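# Lay towel flat, long sides forward, basket undisturbed

## Task

Using both arms, get the towel lying flat on the table as a single layer, oriented so that its long edges run straight away from the robot toward the far edge of the table. It must stay at least one finger-width inside the table edge, at least two finger-widths from the basket rim, and more than a hand-width from either arm's column. The basket must stay upright with its entire base on the table, no more than three finger-widths from its starting spot and turned roughly as before. Finish with both grippers open and moved away; the result only counts if it holds without the robot touching anything.

## Robot and tools

Robot: two arms, left_arm and right_arm, each a six-joint arm with a two-finger parallel gripper and a wrist camera. Names are labels only; left_arm sits on the +y side. Bases in the scene frame: left_arm at (+0.036, +0.342, 0) m, quat_wxyz (+0.996, 0, 0, -0.089); right_arm at (+0.011, -0.345, 0) m, quat_wxyz (+1.000, 0, 0, +0.016).

Scene frame: origin on the table top midway between the arms, +x out across the table away from the robot, +z up. Each gripper has its own axes: fingers extend along its +z, and they open and close along its y. end_effector_position is the point between the pads, about 1 cm short of the fingertips. Reported hand positions can be somewhat wrong, more so at long reach.

Command row (shared by execute_actions and move): one flat list of 14 numbers covering both arms, each in [-1, 1]. First 7 are left_arm: dx, dy, dz, rx, ry, rz, opening; next 7 are right_arm in the same order. Send all 14 even if one arm idles. dx..rz are an offset (not a pose) expressed in that gripper's own axes, measured from the gripper's pose at the start of the action or move; 1.0 equals 0.6 m for dx/dy/dz and 180 degrees for the rotation. rx, ry, rz form a single rotation vector. Opening is absolute, not an offset: +1 fully open (0.093 m), -1 closed.

execute_actions(actions): a list of actions, each a table of up to 15 rows; each row lasts one 1/30 s step, and a short table repeats its final row to fill 15 steps. Every row in an action is measured from the pose at that action's start (for the first action of a call, the last pose reported), not from the prior row. An empty list just returns state and images. Per step the controller clips the target to within 70 mm and 16 degrees of the measured pose, so large offsets need several actions; afterwards the arm travels at most to its last clipped pose. Position is favoured over orientation if both cannot be met. Joint friction may leave the hand up to about 31 mm off, and tiny commands may not move it.

move(target, speed, blocking): target is one 14-number row as above, offsets from the pose in the latest result that shows one. The gripper travels a straight line there, both arms finishing together, 0.5 to 10 s (cut off at 10 s). speed in m/s, 0.002 to 0.5, default 0.25; rotation capped at twice that in rad/s. Paths ignore obstacles and the other arm; hands lag, drift and may overshoot speed near full reach. Faster contact and a target set deeper past contact both mean harder pushing. Opening is sent at the start. blocking=false returns after 0.5 s while motion continues; until a result shows it ended, further actions or moves are refused, so use wait or stop. The result adds a 'move:' line with the ending (done, off_target, moving, held, fault) and limits (paced = pose clipped; held = a check blocked steps, after which the arm may suddenly speed up), plus each gripper's distance to its target. If only one arm is named, the other finished normally.

wait(seconds): 0 to 10; lets time pass with last commands held; returns early if a running move ends. stop(): brakes a running move; needs stopping distance, fingers keep moving. zoom_image(camera, region): camera is cam_high, cam_low, cam_left_wrist or cam_right_wrist; region [x0, y0, x1, y1] in pixels, top-left origin, at most 504 by 504. read_manual(section): only returns licence texts. finished_scene(scene): integer number of the scene being ended; irreversible, reports success.

Results: a state line 'left_arm: … | right_arm: …' with each gripper's position (m) and quat_wxyz in the scene frame; 'Hand target' lines show where each arm is currently driven; 'pose unreachable' means a clearance check altered or blocked that arm's command. grip_measured is the gripper motor on the opening scale; pads meet near -0.94 and each mm of object width adds about 0.0208, with a fixed per-gripper error up to about 0.02. Once pads touch, fingers stop but the motor reading keeps heading to the sent value, so it barely reveals contact. Commanding further below the width reading squeezes harder, up to roughly 50-62 N per pad; thin items under about 5 mm get less. Keep sending the same closing number to keep a grip. Joint positions end with the gripper gap in metres (floors at zero). Joint ranges (rad): waist -2.618 to 3.054, shoulder 0.000 to 3.142, elbow 0.000 to 3.142, wrist pitch -1.571 to 1.571, wrist yaw -1.571 to 1.571, wrist roll -2.094 to 2.094. Elbows stop just short of straight.

Cameras, each 504x504: cam_high (overhead, behind), cam_low (low, across the table), and the two wrist cameras; calibration is given but may be off by a few degrees and millimetres.

Cautions: do not push or drop anything off the table; do not let the arms collide or press each other; avoid drops, slips, slams and hard shoves. The held towel may be briefly tugged. Holding loads warms motors: MOTOR HOT at 75 °C, a 10 s arm stop at 90 °C, and at 100 °C the arm goes limp and falls; FAULT lines report stops. For an arm meant to stay put, send its correcting offset in the first call of a reply and zeros afterwards, always with its intended opening. A blocked arm keeps pressing until given a new command. The robot holds its last command while you think, so keep moves short, smooth and efficient.

Each tool is called after "Call:" by a JSON object that holds its "fn" and its "kwargs", one argument or row to a line.

## Session

Call:
{"fn": "execute_actions", "kwargs": {
  "actions": []
}}

Scene clock: 0.00 s.
left_arm: end_effector_position=(+0.5351, +0.4008, +0.3890) grip_measured=+1.000 end_effector_quat_wxyz=(+0.704, +0.106, +0.697, -0.089) | right_arm: end_effector_position=(+0.3997, -0.1243, +0.2903) grip_measured=+1.000 end_effector_quat_wxyz=(+0.233, +0.070, +0.810, +0.534)
Joint positions: left_arm=[0.478 1.596 1.395 0.208 0.577 0.022 0.093] | right_arm=[ 0.22   1.511  1.272 -0.221 -0.765  0.914  0.093]
Joint velocities: left_arm=[0.012 0.012 0.002 0.037 0.022 0.037 0.   ] | right_arm=[-0.007 -0.012  0.007  0.007  0.066 -0.022  0.   ]
Motor temperatures (°C, as the motors report them): left_arm=[26 28 27 29 29 27] | right_arm=[26 25 29 28 26 28]
Hand target (left_arm): +0.535, +0.401, +0.389; +0.704, +0.106, +0.697, -0.089
Hand target (right_arm): +0.400, -0.124, +0.290; +0.233, +0.070, +0.810, +0.534

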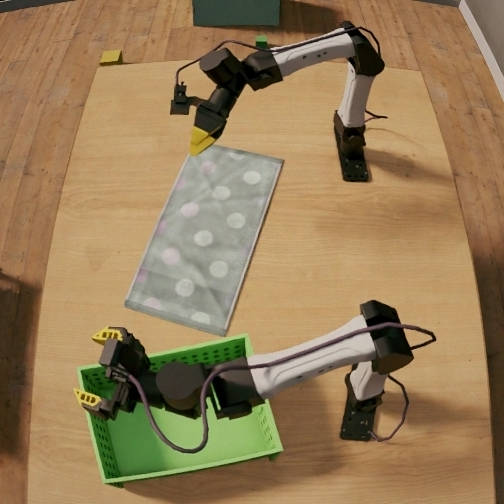

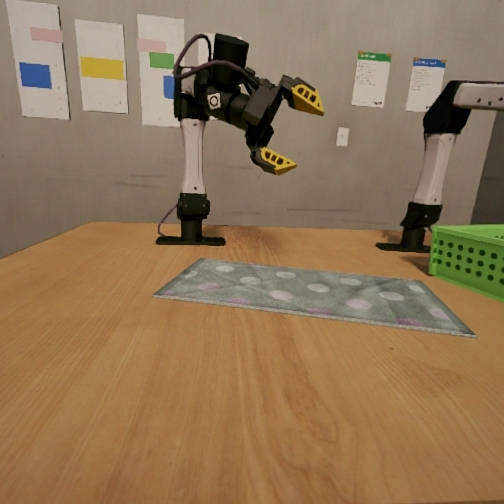

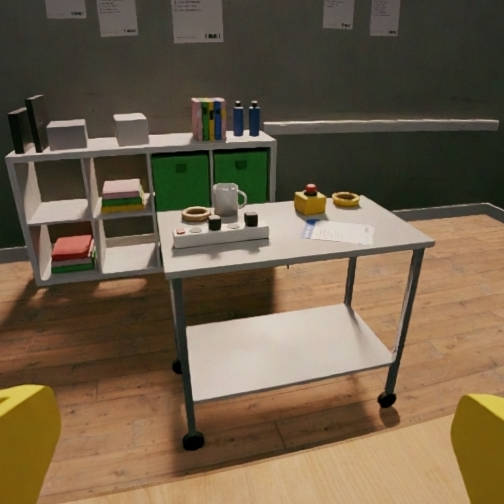

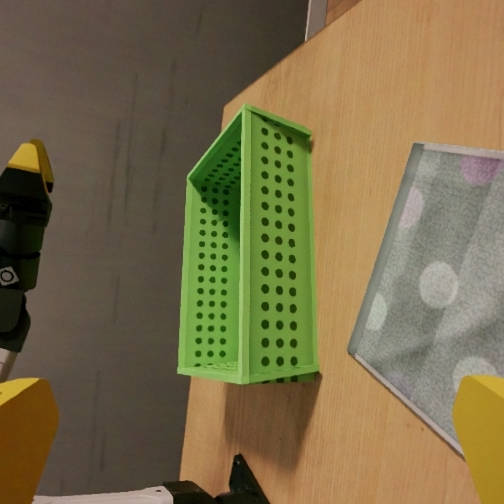

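Call:
{"fn": "move", "kwargs": {
  "target": [0.483,-0.471,-0.257,0,0.5,0,0.2,0.061,-0.148,0.517,0.216,0.369,-0.392,0.2]
}}

Call:
{"fn": "move", "kwargs": {
  "target": [0,0,0,0,0,0.5,0.2,0,0,0,0,0,0,0.2],
  "speed": 0.5
}}

Scene clock: 41.27 s.
left_arm: end_effector_position=(+0.3190, +0.1721, +0.0908) grip_measured=+0.202 end_effector_quat_wxyz=(+0.013, +0.134, +0.991, -0.004) | right_arm: end_effector_position=(+0.5201, +0.0965, +0.0883) grip_measured=+0.202 end_effector_quat_wxyz=(+0.353, -0.520, +0.776, +0.059)
Joint positions: left_arm=[-0.365  1.777  1.383 -1.149 -0.003 -0.275  0.055] | right_arm=[ 0.673  2.813  2.855 -0.882 -0.033 -0.462  0.055]
Joint velocities: left_arm=[-0.027 -0.012  0.002  0.007 -0.022 -0.022  0.002] | right_arm=[-0.002  0.002 -0.022 -0.007 -0.066 -0.007  0.001]
Motor temperatures (°C, as the motors report them): left_arm=[26 33 33 35 29 27] | right_arm=[26 32 34 33 26 28]
Hand target (left_arm): +0.315, +0.171, +0.093; +0.002, +0.130, +0.992, -0.004
Hand target (right_arm): +0.521, +0.106, +0.097; +0.373, -0.524, +0.764, +0.056
Off the commanded pose (left_arm): 0.008 m, 2 deg.
Off the commanded pose (right_arm): 0.018 m, 42 deg; orientation clipped at the last step of the last action.
elbow stopped short (right arm): the move would have taken joint 3 (elbow) straighter than the controller allows; a more bent joint 3 avoids this.
move: off_target (right_arm); limits=paced
camera_calibration (this result's frames):
cam_left_wrist: T_world_to_cam=[[-0.25145, -0.967851, -0.00607101, 0.249745], [-0.894466, 0.229979, 0.383459, 0.246578], [-0.369735, 0.101851, -0.923538, 0.268095], [0, 0, 0, 1]] pos_world=[0.382478, 0.157702, 0.15456]
cam_right_wrist: T_world_to_cam=[[0.850168, -0.45097, 0.271735, -0.426979], [-0.398765, -0.888519, -0.22698, 0.350402], [0.343803, 0.0846125, -0.935222, -0.0205015], [0, 0, 0, 1]] pos_world=[0.50978, 0.120519, 0.176386]

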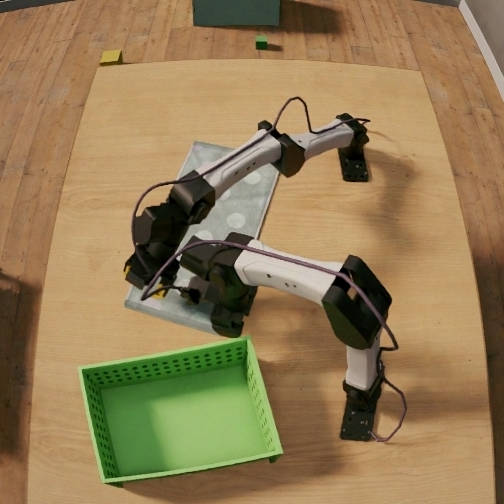

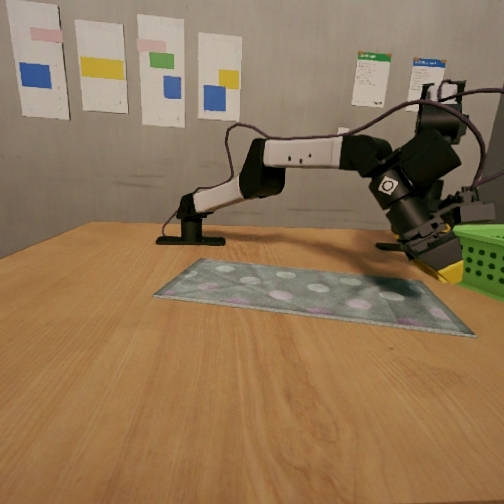

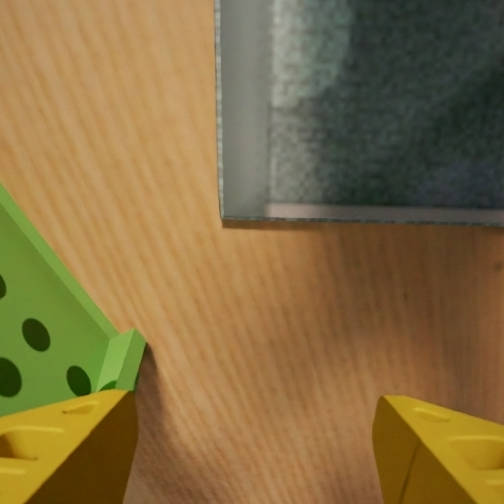

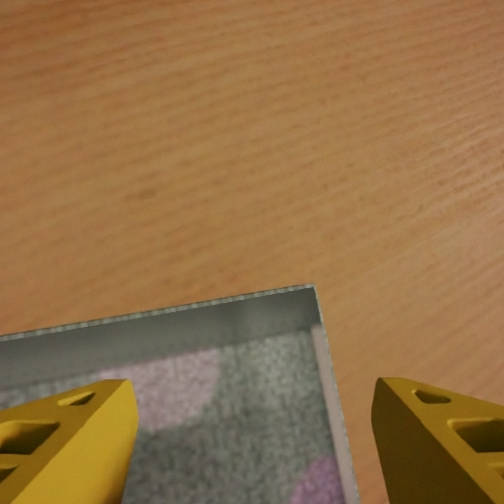

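Scene clock: 43.60 s.
left_arm: end_effector_position=(+0.3190, +0.1721, +0.0908) grip_measured=+0.202 end_effector_quat_wxyz=(+0.012, +0.792, +0.611, +0.006) | right_arm: end_effector_position=(+0.5200, +0.0967, +0.0883) grip_measured=+0.202 end_effector_quat_wxyz=(+0.353, -0.520, +0.776, +0.059)
Joint positions: left_arm=[-0.365  1.777  1.383 -1.149 -0.003  1.284  0.055] | right_arm=[ 0.674  2.813  2.855 -0.882 -0.033 -0.462  0.055]
Joint velocities: left_arm=[ 0.017 -0.002 -0.002 -0.051 -0.037  0.022 -0.001] | right_arm=[-0.002 -0.012 -0.022  0.037  0.037 -0.051 -0.   ]
Motor temperatures (°C, as the motors report them): left_arm=[26 33 33 34 29 27] | right_arm=[26 34 34 33 26 28]
Hand target (left_arm): +0.319, +0.172, +0.091; +0.012, +0.795, +0.606, +0.006
Hand target (right_arm): +0.520, +0.097, +0.088; +0.353, -0.520, +0.776, +0.059
Off the commanded pose (left_arm): 0.000 m, 1 deg.
Off the commanded pose (right_arm): 0.000 m, 0 deg.
move: done
camera_calibration (this result's frames):
cam_left_wrist: T_world_to_cam=[[-0.970086, 0.239654, -0.0387122, 0.274136], [0.204267, 0.891987, 0.403279, -0.219609], [0.131178, 0.383308, -0.914258, 0.0590407], [0, 0, 0, 1]] pos_world=[0.30305, 0.10756, 0.153155]
cam_right_wrist: T_world_to_cam=[[0.85034, -0.450646, 0.271735, -0.426869], [-0.398426, -0.888671, -0.22698, 0.350345], [0.343771, 0.0847437, -0.935222, -0.0204559], [0, 0, 0, 1]] pos_world=[0.509603, 0.120709, 0.176386]

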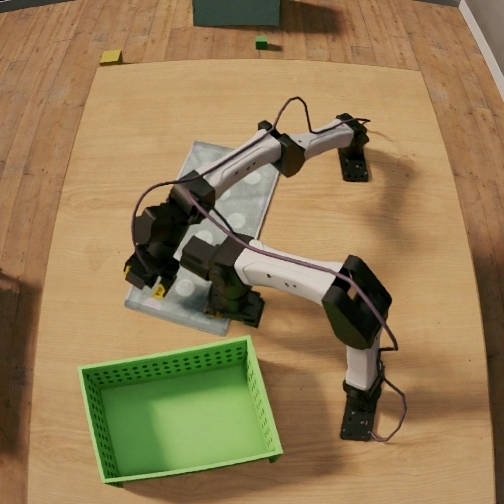

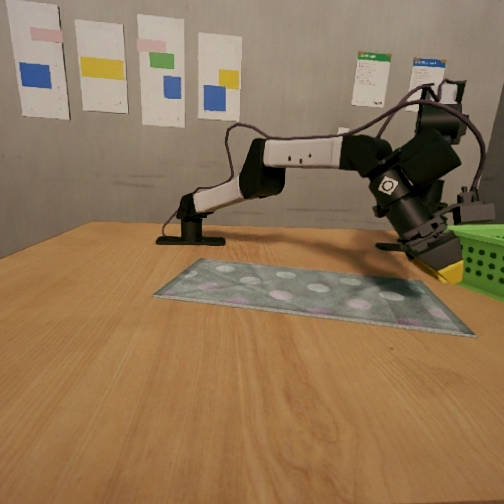

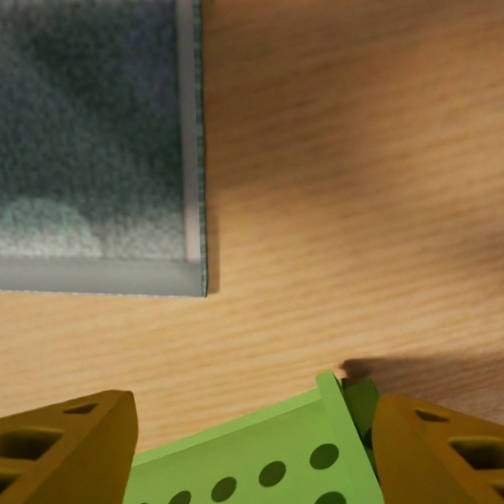

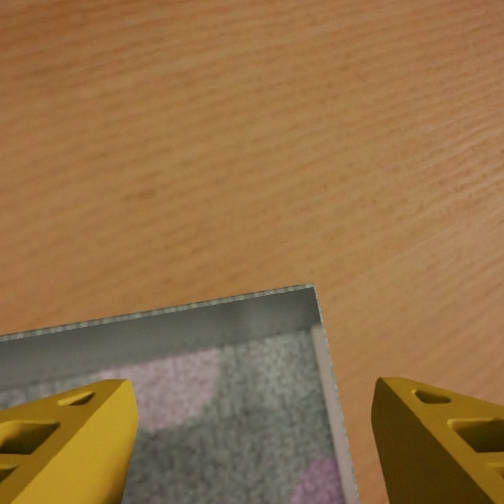

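Call:
{"fn": "move", "kwargs": {
  "target": [0,0,0,0,0,-0.5,0.2,0.565,-0.135,-0.44,0.079,0.242,0.448,0.2],
  "speed": 0.4
}}

Call:
{"fn": "move", "kwargs": {
  "target": [-0.02,-0.78,0.02,0,0,0,0.2,0,0,0,0,0,0,0.2]
}}

Scene clock: 68.77 s.
left_arm: end_effector_position=(+0.3190, +0.1721, +0.0908) grip_measured=+0.202 end_effector_quat_wxyz=(+0.013, +0.135, +0.991, -0.004) | right_arm: end_effector_position=(+0.3970, -0.3213, +0.0974) grip_measured=+0.202 end_effector_quat_wxyz=(+0.005, +0.150, +0.989, -0.008)
Joint positions: left_arm=[-0.365  1.777  1.383 -1.149 -0.003 -0.273  0.055] | right_arm=[ 0.036  2.014  1.726 -1.276  0.019  0.37   0.055]
Joint velocities: left_arm=[ 0.017 -0.002 -0.022 -0.007 -0.007 -0.066 -0.001] | right_arm=[ 0.002  0.002 -0.012 -0.007  0.037  0.037 -0.   ]
Motor temperatures (°C, as the motors report them): left_arm=[26 35 33 32 29 27] | right_arm=[26 49 35 33 26 28]
Hand target (left_arm): +0.319, +0.172, +0.091; +0.013, +0.128, +0.992, -0.004
Hand target (right_arm): +0.393, -0.320, +0.107; +0.008, +0.155, +0.988, -0.003
Off the commanded pose (left_arm): 0.000 m, 1 deg.
Off the commanded pose (right_arm): 0.009 m, 1 deg.
move: done
camera_calibration (this result's frames):
cam_left_wrist: T_world_to_cam=[[-0.253295, -0.96737, -0.00612339, 0.250255], [-0.894034, 0.231666, 0.38345, 0.246151], [-0.369519, 0.1026, -0.923541, 0.267898], [0, 0, 0, 1]] pos_world=[0.382449, 0.157578, 0.154561]
cam_right_wrist: T_world_to_cam=[[-0.297126, -0.954784, 0.0101775, -0.19415], [-0.865354, 0.27377, 0.419777, 0.427848], [-0.403583, 0.11592, -0.90757, 0.369805], [0, 0, 0, 1]] pos_world=[0.461799, -0.345371, 0.157999]

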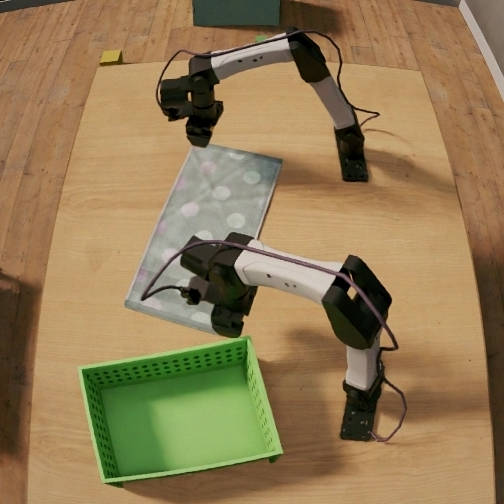

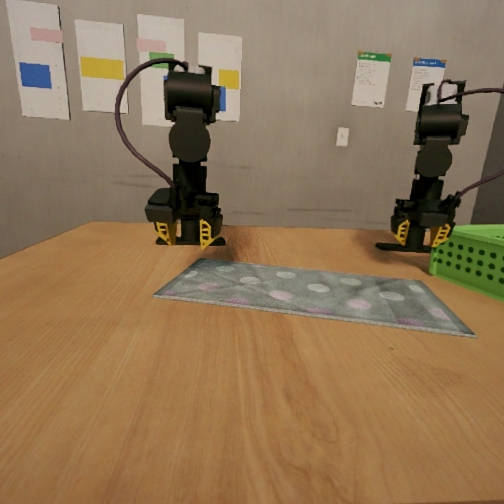

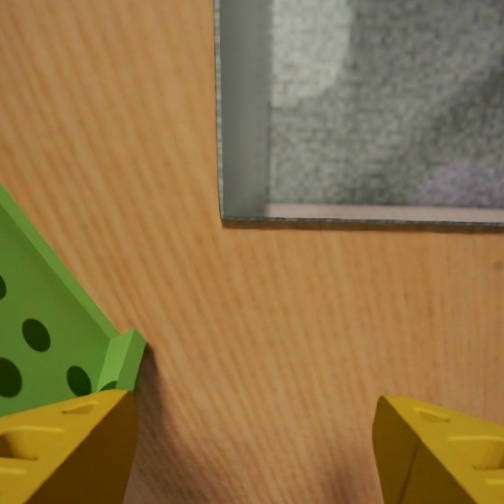

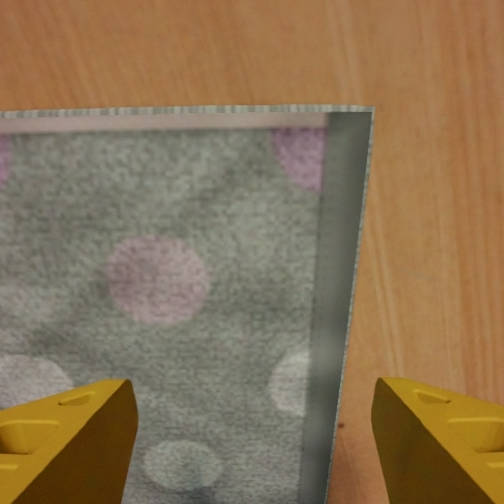

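Scene clock: 71.47 s.
left_arm: end_effector_position=(+0.1968, -0.2721, +0.0676) grip_measured=+0.202 end_effector_quat_wxyz=(+0.108, +0.146, +0.952, -0.245) | right_arm: end_effector_position=(+0.3970, -0.3213, +0.0974) grip_measured=+0.202 end_effector_quat_wxyz=(+0.005, +0.150, +0.989, -0.008)
Joint positions: left_arm=[-1.138  2.796  2.847 -1.079 -0.004 -1.01   0.055] | right_arm=[ 0.036  2.014  1.726 -1.276  0.019  0.37   0.055]
Joint velocities: left_arm=[-0.017  0.002 -0.012 -0.007 -0.081 -0.037  0.001] | right_arm=[ 0.002 -0.002  0.002  0.022 -0.037  0.066 -0.001]
Motor temperatures (°C, as the motors report them): left_arm=[26 36 33 32 29 27] | right_arm=[26 49 35 33 26 28]
Hand target (left_arm): +0.200, -0.280, +0.076; +0.115, +0.140, +0.947, -0.265
Hand target (right_arm): +0.397, -0.321, +0.097; +0.005, +0.150, +0.989, -0.008
Off the commanded pose (left_arm): 0.019 m, 30 deg; orientation clipped at the last step of the last action.
Off the commanded pose (right_arm): 0.000 m, 0 deg.
elbow stopped short (left arm): the move would have taken joint 3 (elbow) straighter than the controller allows; a more bent joint 3 avoids this.
move: off_target (left_arm); limits=paced
camera_calibration (this result's frames):
cam_left_wrist: T_world_to_cam=[[-0.316483, -0.845635, 0.429814, -0.194439], [-0.912703, 0.394919, 0.104935, 0.315703], [-0.258478, -0.359082, -0.896799, 0.0975293], [0, 0, 0, 1]] pos_world=[0.251816, -0.25408, 0.137908]
cam_right_wrist: T_world_to_cam=[[-0.297126, -0.954784, 0.0101775, -0.19415], [-0.865354, 0.27377, 0.419777, 0.427848], [-0.403583, 0.11592, -0.90757, 0.369805], [0, 0, 0, 1]] pos_world=[0.461799, -0.345371, 0.157999]

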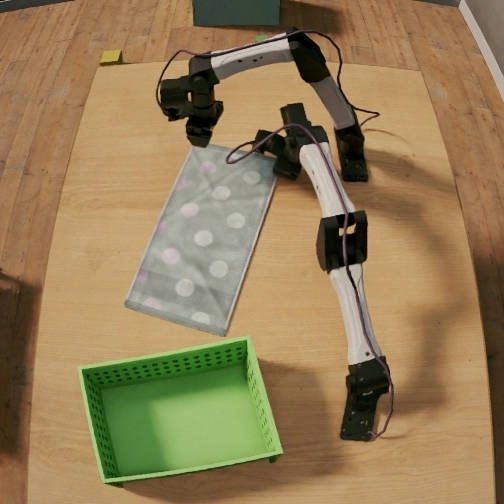

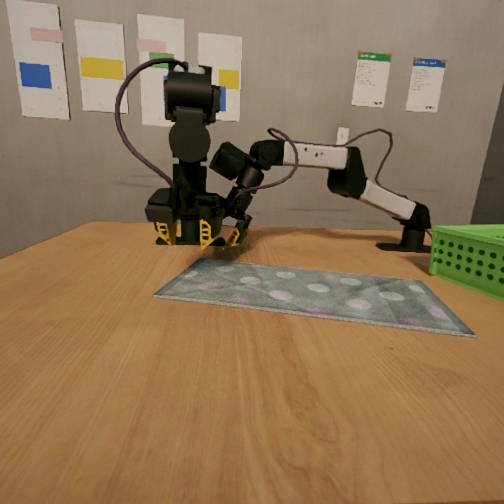

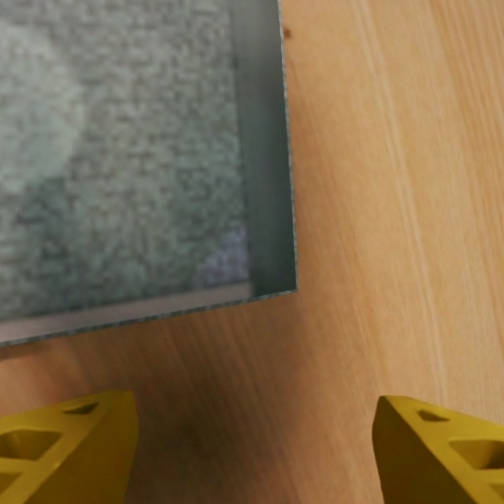

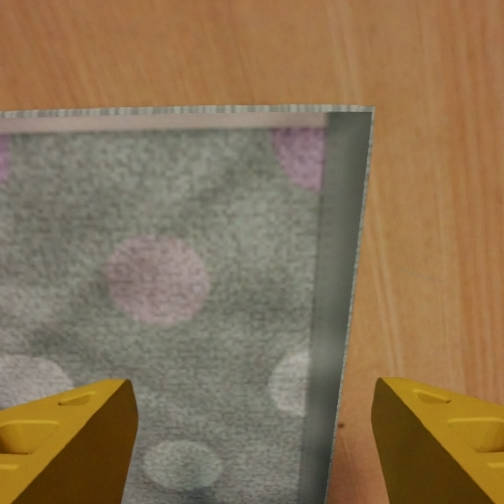

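Call:
{"fn": "move", "kwargs": {
  "target": [0,0,0.076,0,0,0.32,0.2,-0.043,-0.077,0.112,0,0,0,0.2],
  "speed": 0.15
}}

Scene clock: 87.57 s.
left_arm: end_effector_position=(+0.2004, -0.2858, +0.0284) grip_measured=+0.202 end_effector_quat_wxyz=(+0.216, +0.582, +0.766, -0.168) | right_arm: end_effector_position=(+0.4101, -0.3708, +0.0419) grip_measured=+0.202 end_effector_quat_wxyz=(+0.011, +0.149, +0.989, -0.008)
Joint positions: left_arm=[-1.138  2.878  2.847 -0.985 -0.004 -0.015  0.055] | right_arm=[-0.089  2.086  1.609 -1.075  0.019  0.242  0.055]
Joint velocities: left_arm=[-0.002 -0.017 -0.002  0.066  0.007  0.051  0.   ] | right_arm=[-0.002  0.002 -0.002 -0.022  0.022 -0.007  0.   ]
Motor temperatures (°C, as the motors report them): left_arm=[26 43 35 34 29 27] | right_arm=[26 47 35 31 26 28]
Hand target (left_arm): +0.203, -0.293, +0.028; +0.229, +0.583, +0.759, -0.176
Hand target (right_arm): +0.409, -0.375, +0.032; +0.006, +0.150, +0.989, -0.009
Off the commanded pose (left_arm): 0.009 m, 1 deg.
Off the commanded pose (right_arm): 0.011 m, 1 deg.
elbow stopped short (left arm): the move would have taken joint 3 (elbow) straighter than the controller allows; a more bent joint 3 avoids this.
move: off_target (right_arm)
camera_calibration (this result's frames):
cam_left_wrist: T_world_to_cam=[[-0.95886, -0.283865, 0.00301242, 0.113353], [-0.281726, 0.950223, -0.133066, 0.367487], [0.0349101, -0.12844, -0.991103, 0.0682399], [0, 0, 0, 1]] pos_world=[0.209839, -0.308253, 0.116191]
cam_right_wrist: T_world_to_cam=[[-0.294705, -0.955549, 0.00862476, -0.238079], [-0.870443, 0.27216, 0.410193, 0.477948], [-0.394307, 0.113379, -0.911958, 0.325825], [0, 0, 0, 1]] pos_world=[0.474338, -0.394516, 0.103141]

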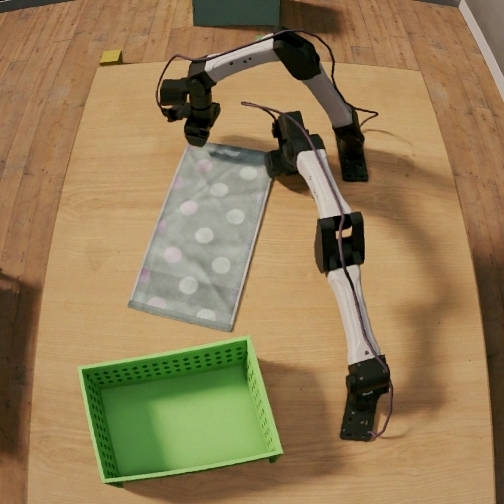

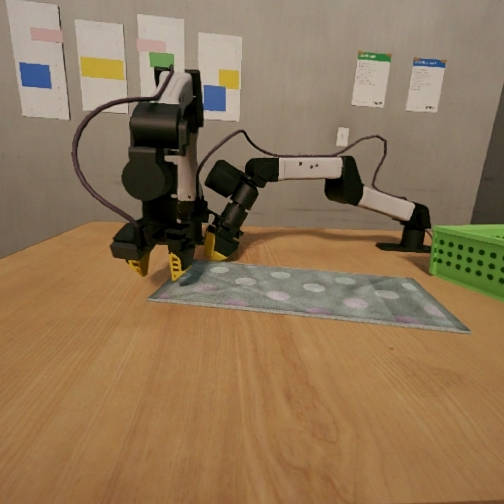

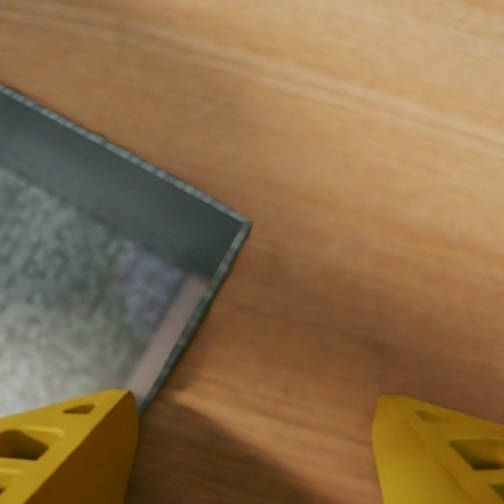

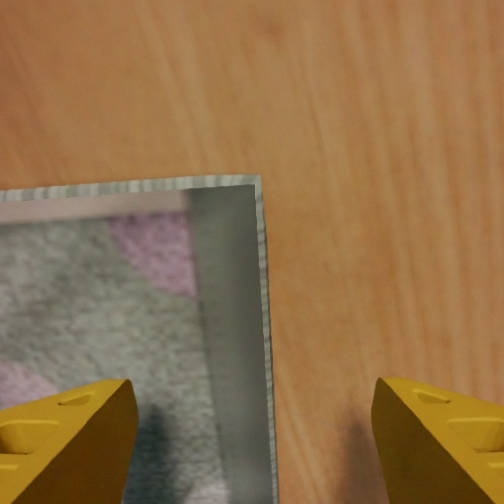

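Call:
{"fn": "move", "kwargs": {
  "target": [0,0.05,-0.01,0,0,0,0.2,0,0.01,0.055,0,0,0,0.2],
  "speed": 0.08
}}

Scene clock: 92.90 s.
left_arm: end_effector_position=(+0.2257, -0.2792, +0.0301) grip_measured=+0.202 end_effector_quat_wxyz=(+0.218, +0.581, +0.766, -0.170) | right_arm: end_effector_position=(+0.4092, -0.3705, +0.0194) grip_measured=+0.202 end_effector_quat_wxyz=(+0.008, +0.150, +0.989, -0.008)
Joint positions: left_arm=[-1.091  2.876  2.847 -0.983  0.022  0.022  0.055] | right_arm=[-0.089  2.112  1.557 -1.003  0.018  0.244  0.055]
Joint velocities: left_arm=[ 0.017 -0.002  0.002 -0.051  0.066 -0.007 -0.001] | right_arm=[ 0.002 -0.002  0.007 -0.007 -0.007 -0.007 -0.   ]
Motor temperatures (°C, as the motors report them): left_arm=[26 45 36 34 29 27] | right_arm=[26 46 35 31 26 28]
Hand target (left_arm): +0.229, -0.275, +0.034; +0.215, +0.582, +0.766, -0.166
Hand target (right_arm): +0.412, -0.366, +0.009; +0.010, +0.149, +0.989, -0.008
Off the commanded pose (left_arm): 0.006 m, 0 deg.
Off the commanded pose (right_arm): 0.012 m, 0 deg.
move: off_target (right_arm)
camera_calibration (this result's frames):
cam_left_wrist: T_world_to_cam=[[-0.958285, -0.285766, 0.00520873, 0.138788], [-0.283754, 0.949037, -0.137158, 0.368774], [0.0342518, -0.132914, -0.990535, 0.0687476], [0, 0, 0, 1]] pos_world=[0.235285, -0.301182, 0.117954]
cam_right_wrist: T_world_to_cam=[[-0.29682, -0.954892, 0.0089401, -0.236818], [-0.867352, 0.273502, 0.415809, 0.485421], [-0.399498, 0.115666, -0.909408, 0.30788], [0, 0, 0, 1]] pos_world=[0.473736, -0.394511, 0.0802628]

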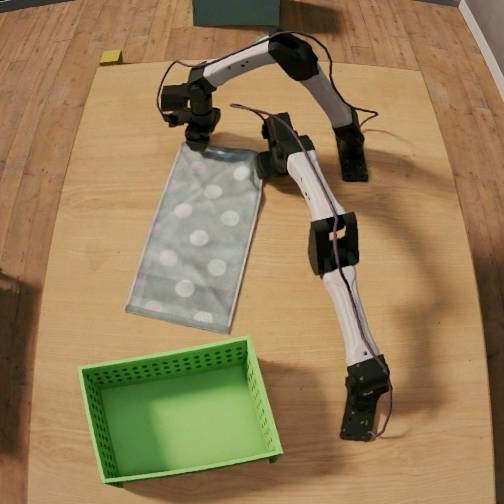

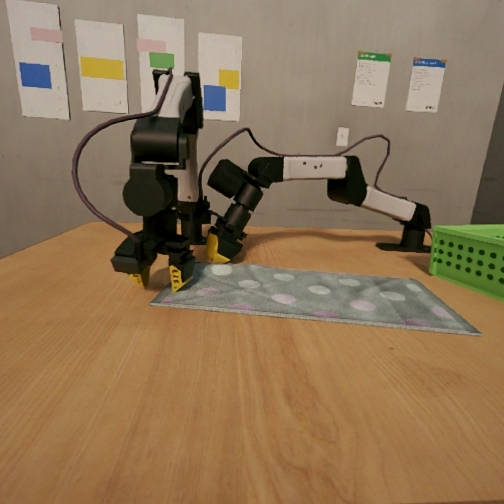

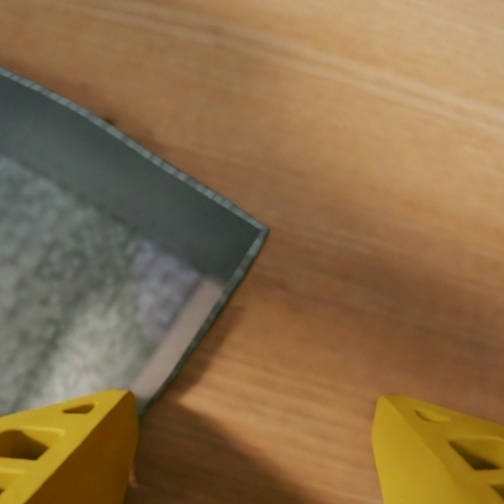

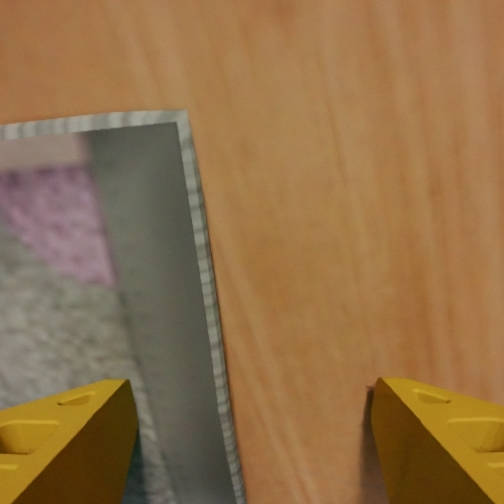

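Call:
{"fn": "move", "kwargs": {
  "target": [-0.045,0,-0.07,0,0,0,-1,0,0,-0.07,0,0,0,-1]
}}

Call:
{"fn": "move", "kwargs": {
  "target": [0.277,0.427,-0.178,0,0,0,-1,0.157,0.055,0,0,0,0,-1]
}}

Scene clock: 105.63 s.
left_arm: end_effector_position=(+0.2252, -0.2774, +0.0640) grip_measured=-0.991 end_effector_quat_wxyz=(+0.230, +0.578, +0.762, -0.178) | right_arm: end_effector_position=(+0.4063, -0.3697, +0.0483) grip_measured=-0.985 end_effector_quat_wxyz=(-0.003, +0.150, +0.989, -0.007)
Joint positions: left_arm=[-1.091  2.816  2.847 -1.012  0.022  0.022  0.   ] | right_arm=[-0.089  2.091  1.644 -1.131  0.014  0.244  0.   ]
Joint velocities: left_arm=[-0.012 -0.007  0.007 -0.007  0.037  0.022  0.   ] | right_arm=[-0.007  0.002 -0.012  0.066 -0.007 -0.007  0.   ]
Motor temperatures (°C, as the motors report them): left_arm=[26 52 35 34 29 27] | right_arm=[26 45 35 31 26 28]
Hand target (left_arm): +0.225, -0.280, +0.080; +0.241, +0.575, +0.759, -0.186
Hand target (right_arm): +0.408, -0.369, +0.061; +0.008, +0.150, +0.989, -0.008
Off the commanded pose (left_arm): 0.016 m, 2 deg.
Off the commanded pose (right_arm): 0.013 m, 1 deg.
elbow stopped short (left arm): the move would have taken joint 3 (elbow) straighter than the controller allows; a more bent joint 3 avoids this.
move: off_target (left_arm, right_arm)
camera_calibration (this result's frames):
cam_left_wrist: T_world_to_cam=[[-0.958515, -0.285009, 0.00441272, 0.138903], [-0.281668, 0.944676, -0.168081, 0.371899], [0.043736, -0.162351, -0.985763, 0.0919823], [0, 0, 0, 1]] pos_world=[0.233869, -0.296802, 0.152569]
cam_right_wrist: T_world_to_cam=[[-0.296605, -0.954943, 0.0104151, -0.237333], [-0.858369, 0.271358, 0.435394, 0.465344], [-0.418603, 0.1202, -0.90018, 0.341865], [0, 0, 0, 1]] pos_world=[0.472148, -0.394006, 0.107604]

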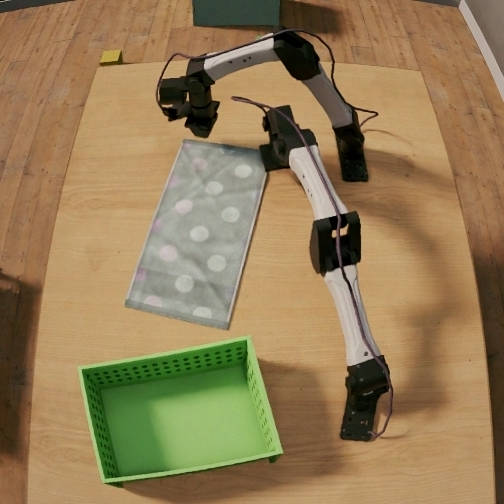

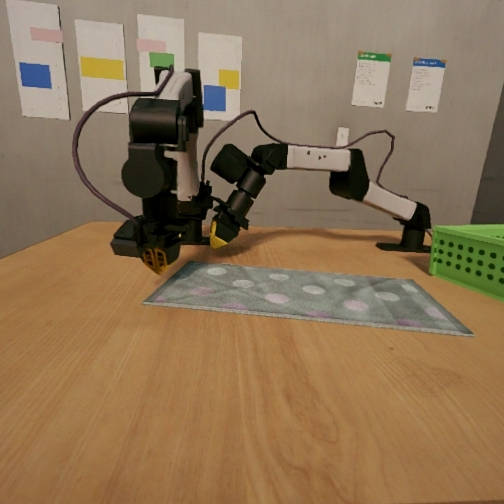

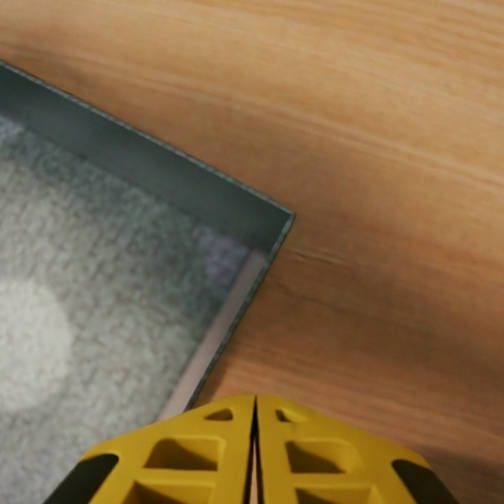

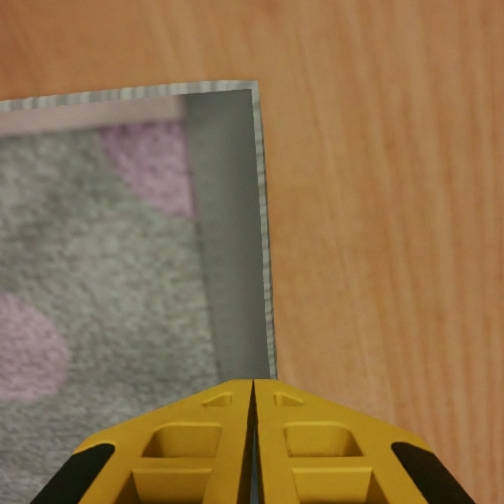

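Scene clock: 107.53 s.
left_arm: end_effector_position=(+0.4251, -0.0136, +0.0592) grip_measured=-0.991 end_effector_quat_wxyz=(+0.228, +0.572, +0.770, -0.166) | right_arm: end_effector_position=(+0.3237, -0.3150, +0.0439) grip_measured=-0.985 end_effector_quat_wxyz=(-0.020, +0.150, +0.988, -0.012)
Joint positions: left_arm=[-0.462  2.185  1.694 -0.599  0.323  0.558  0.   ] | right_arm=[ 0.07   1.828  1.253 -1.042  0.014  0.404  0.   ]
Joint velocities: left_arm=[-0.007  0.017  0.002 -0.022  0.051 -0.007  0.   ] | right_arm=[-0.027 -0.007 -0.007  0.037 -0.022 -0.037  0.   ]
Motor temperatures (°C, as the motors report them): left_arm=[26 52 35 34 29 27] | right_arm=[26 45 35 31 26 28]
Hand target (left_arm): +0.420, -0.017, +0.066; +0.236, +0.579, +0.761, -0.172
Hand target (right_arm): +0.325, -0.311, +0.048; -0.005, +0.150, +0.989, -0.007
Off the commanded pose (left_arm): 0.008 m, 2 deg.
Off the commanded pose (right_arm): 0.007 m, 2 deg.
move: done
camera_calibration (this result's frames):
cam_left_wrist: T_world_to_cam=[[-0.951209, -0.308459, -0.0073623, 0.403021], [-0.303923, 0.940805, -0.150054, 0.186534], [0.053212, -0.140495, -0.98865, 0.11775], [0, 0, 0, 1]] pos_world=[0.433784, -0.0346341, 0.147371]
cam_right_wrist: T_world_to_cam=[[-0.296641, -0.954638, 0.0258876, -0.210165], [-0.842117, 0.274268, 0.464344, 0.375799], [-0.450381, 0.115943, -0.885277, 0.30509], [0, 0, 0, 1]] pos_world=[0.39153, -0.339075, 0.10103]

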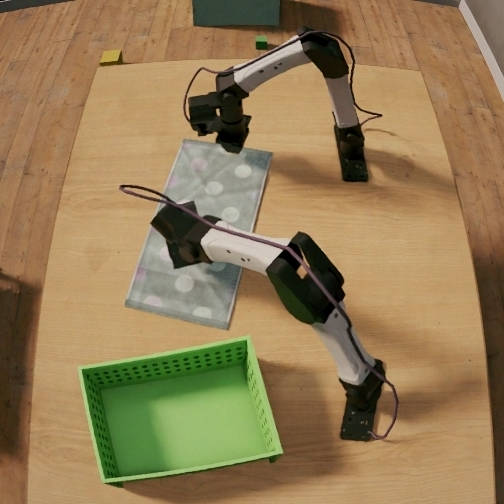

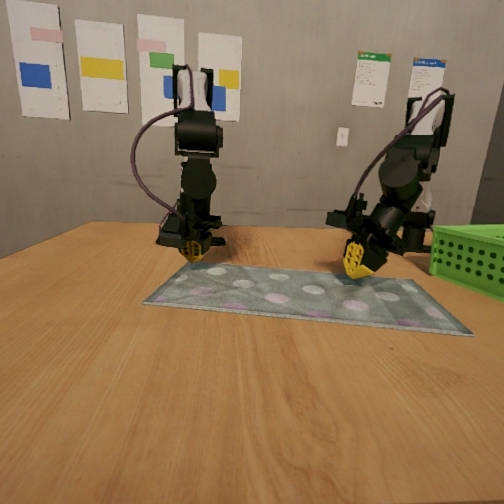

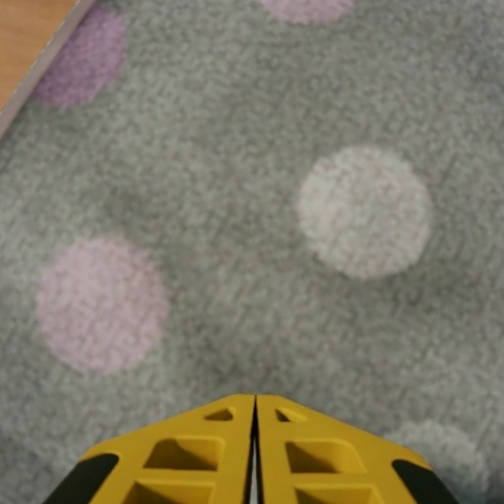

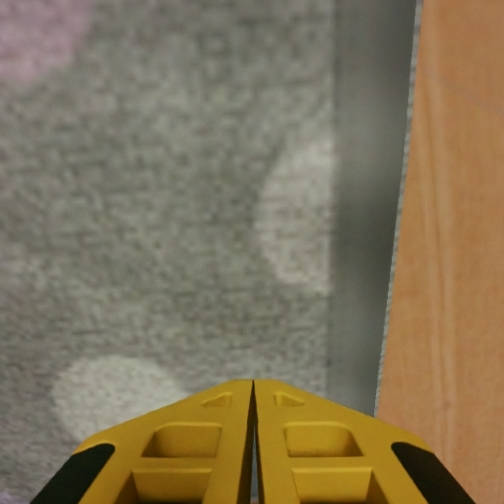

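Call:
{"fn": "move", "kwargs": {
  "target": [0.053,0,0.085,0,0,0,-1,0,0,0.075,0,0,0,-1],
  "speed": 0.06
}}

Call:
{"fn": "move", "kwargs": {
  "target": [-0.045,0.042,0.05,0,0,0,-1,0.233,0.072,0.02,0,0,0,-1],
  "speed": 0.08
}}

Scene clock: 114.63 s.
left_arm: end_effector_position=(+0.4275, -0.0173, +0.0265) grip_measured=-0.991 end_effector_quat_wxyz=(+0.243, +0.573, +0.764, -0.170) | right_arm: end_effector_position=(+0.3203, -0.3154, +0.0167) grip_measured=-0.985 end_effector_quat_wxyz=(-0.021, +0.150, +0.988, -0.013)
Joint positions: left_arm=[-0.462  2.223  1.604 -0.44   0.333  0.56   0.   ] | right_arm=[ 0.07   1.856  1.173 -0.935  0.014  0.405  0.   ]
Joint velocities: left_arm=[-0.012  0.002 -0.007  0.007 -0.007  0.007  0.   ] | right_arm=[-0.017 -0.002 -0.007  0.022  0.037  0.037  0.   ]
Motor temperatures (°C, as the motors report them): left_arm=[26 52 35 34 29 27] | right_arm=[26 45 34 31 26 28]
Hand target (left_arm): +0.424, -0.012, -0.000; +0.228, +0.572, +0.770, -0.166
Hand target (right_arm): +0.321, -0.316, -0.000; -0.021, +0.150, +0.988, -0.013
Off the commanded pose (left_arm): 0.028 m, 2 deg.
Off the commanded pose (right_arm): 0.018 m, 0 deg.
move: off_target (left_arm, right_arm)
camera_calibration (this result's frames):
cam_left_wrist: T_world_to_cam=[[-0.952954, -0.302488, -0.0194991, 0.405055], [-0.294269, 0.938653, -0.179823, 0.182501], [0.0726973, -0.165625, -0.983506, 0.0759457], [0, 0, 0, 1]] pos_world=[0.434182, -0.0362021, 0.115409]
cam_right_wrist: T_world_to_cam=[[-0.297339, -0.954408, 0.0263663, -0.210486], [-0.841386, 0.27498, 0.465249, 0.385737], [-0.451287, 0.116152, -0.884787, 0.279821], [0, 0, 0, 1]] pos_world=[0.388248, -0.339461, 0.0736682]

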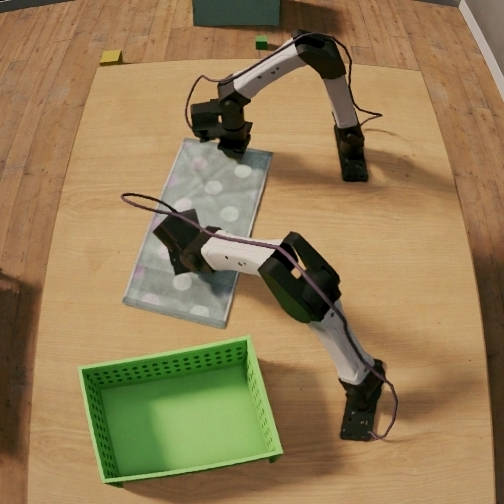

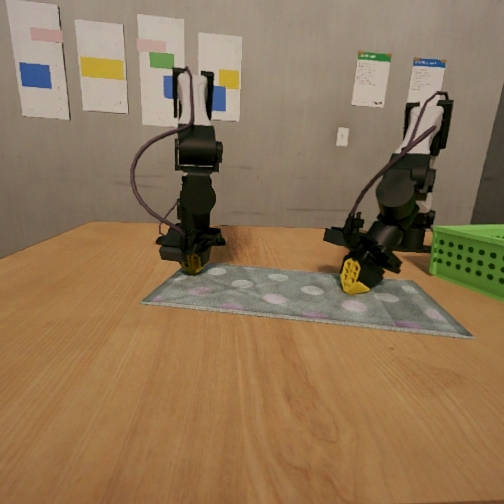

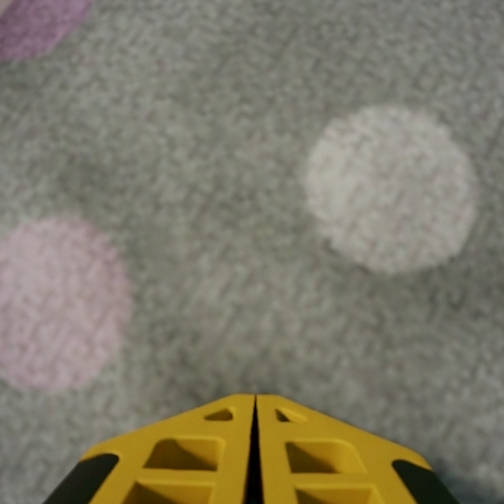

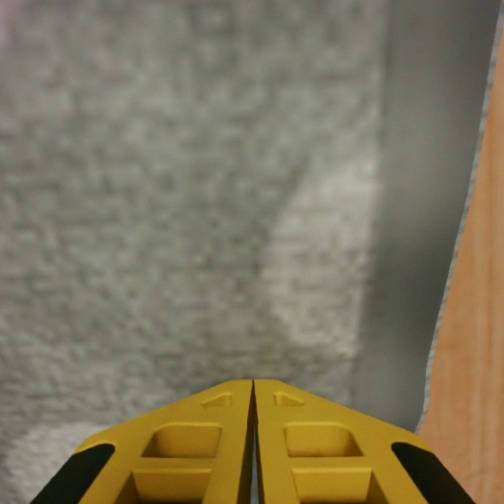

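Scene clock: 116.93 s.
left_arm: end_effector_position=(+0.4645, -0.0460, +0.0290) grip_measured=-0.991 end_effector_quat_wxyz=(+0.256, +0.573, +0.759, -0.173) | right_arm: end_effector_position=(+0.2180, -0.2371, +0.0160) grip_measured=-0.985 end_effector_quat_wxyz=(+0.007, +0.155, +0.988, -0.018)
Joint positions: left_arm=[-0.462  2.387  1.884 -0.528  0.338  0.56   0.   ] | right_arm=[ 0.474  1.547  0.815 -0.849  0.036  0.818  0.   ]
Joint velocities: left_arm=[ 0.007  0.017 -0.012  0.022 -0.066  0.066  0.   ] | right_arm=[ 0.002 -0.032 -0.002 -0.007  0.007 -0.022  0.   ]
Motor temperatures (°C, as the motors report them): left_arm=[26 52 35 34 29 27] | right_arm=[26 45 34 31 26 28]
Hand target (left_arm): +0.463, -0.047, +0.017; +0.243, +0.573, +0.764, -0.170
Hand target (right_arm): +0.197, -0.234, +0.009; -0.025, +0.150, +0.988, -0.013
Off the commanded pose (left_arm): 0.012 m, 2 deg.
Off the commanded pose (right_arm): 0.021 m, 3 deg.
move: off_target (left_arm, right_arm)
camera_calibration (this result's frames):
cam_left_wrist: T_world_to_cam=[[-0.953246, -0.300468, -0.032257, 0.432361], [-0.287934, 0.935478, -0.20488, 0.218376], [0.0917355, -0.186013, -0.978255, 0.0610051], [0, 0, 0, 1]] pos_world=[0.469428, -0.0630273, 0.118366]
cam_right_wrist: T_world_to_cam=[[-0.306779, -0.951383, 0.0275116, -0.163392], [-0.862838, 0.290196, 0.41388, 0.28752], [-0.401742, 0.103232, -0.909916, 0.210531], [0, 0, 0, 1]] pos_world=[0.282537, -0.260619, 0.0770615]

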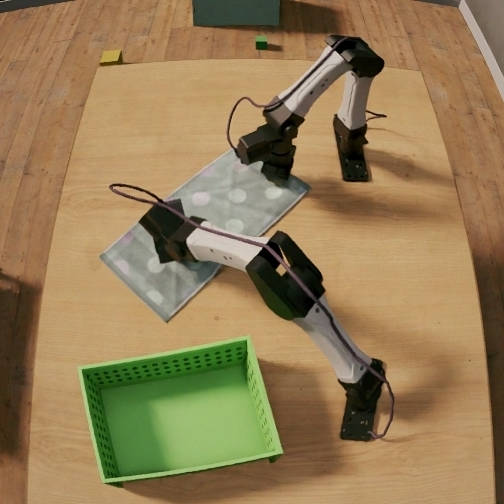

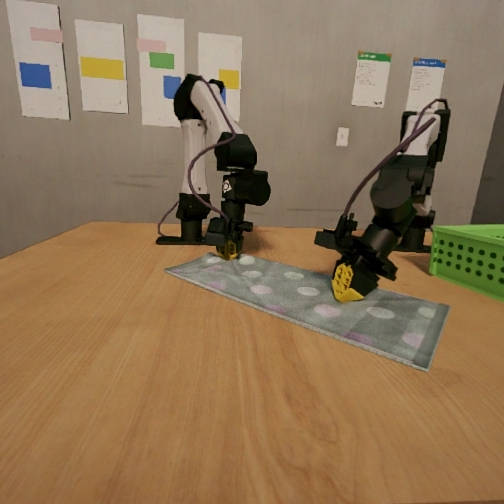

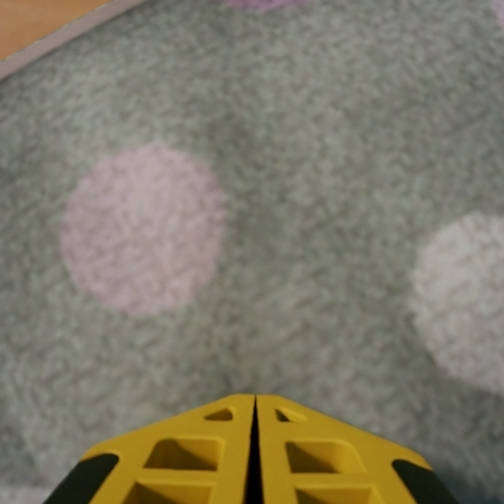

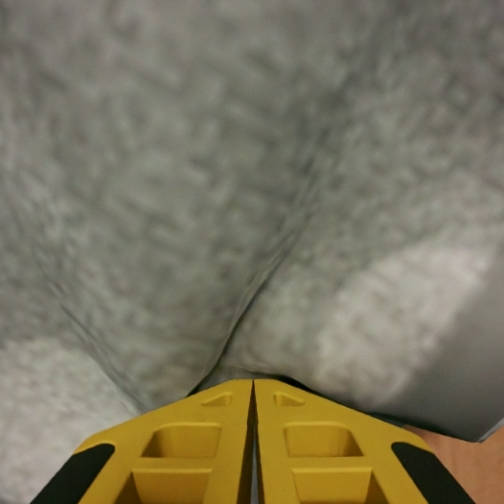

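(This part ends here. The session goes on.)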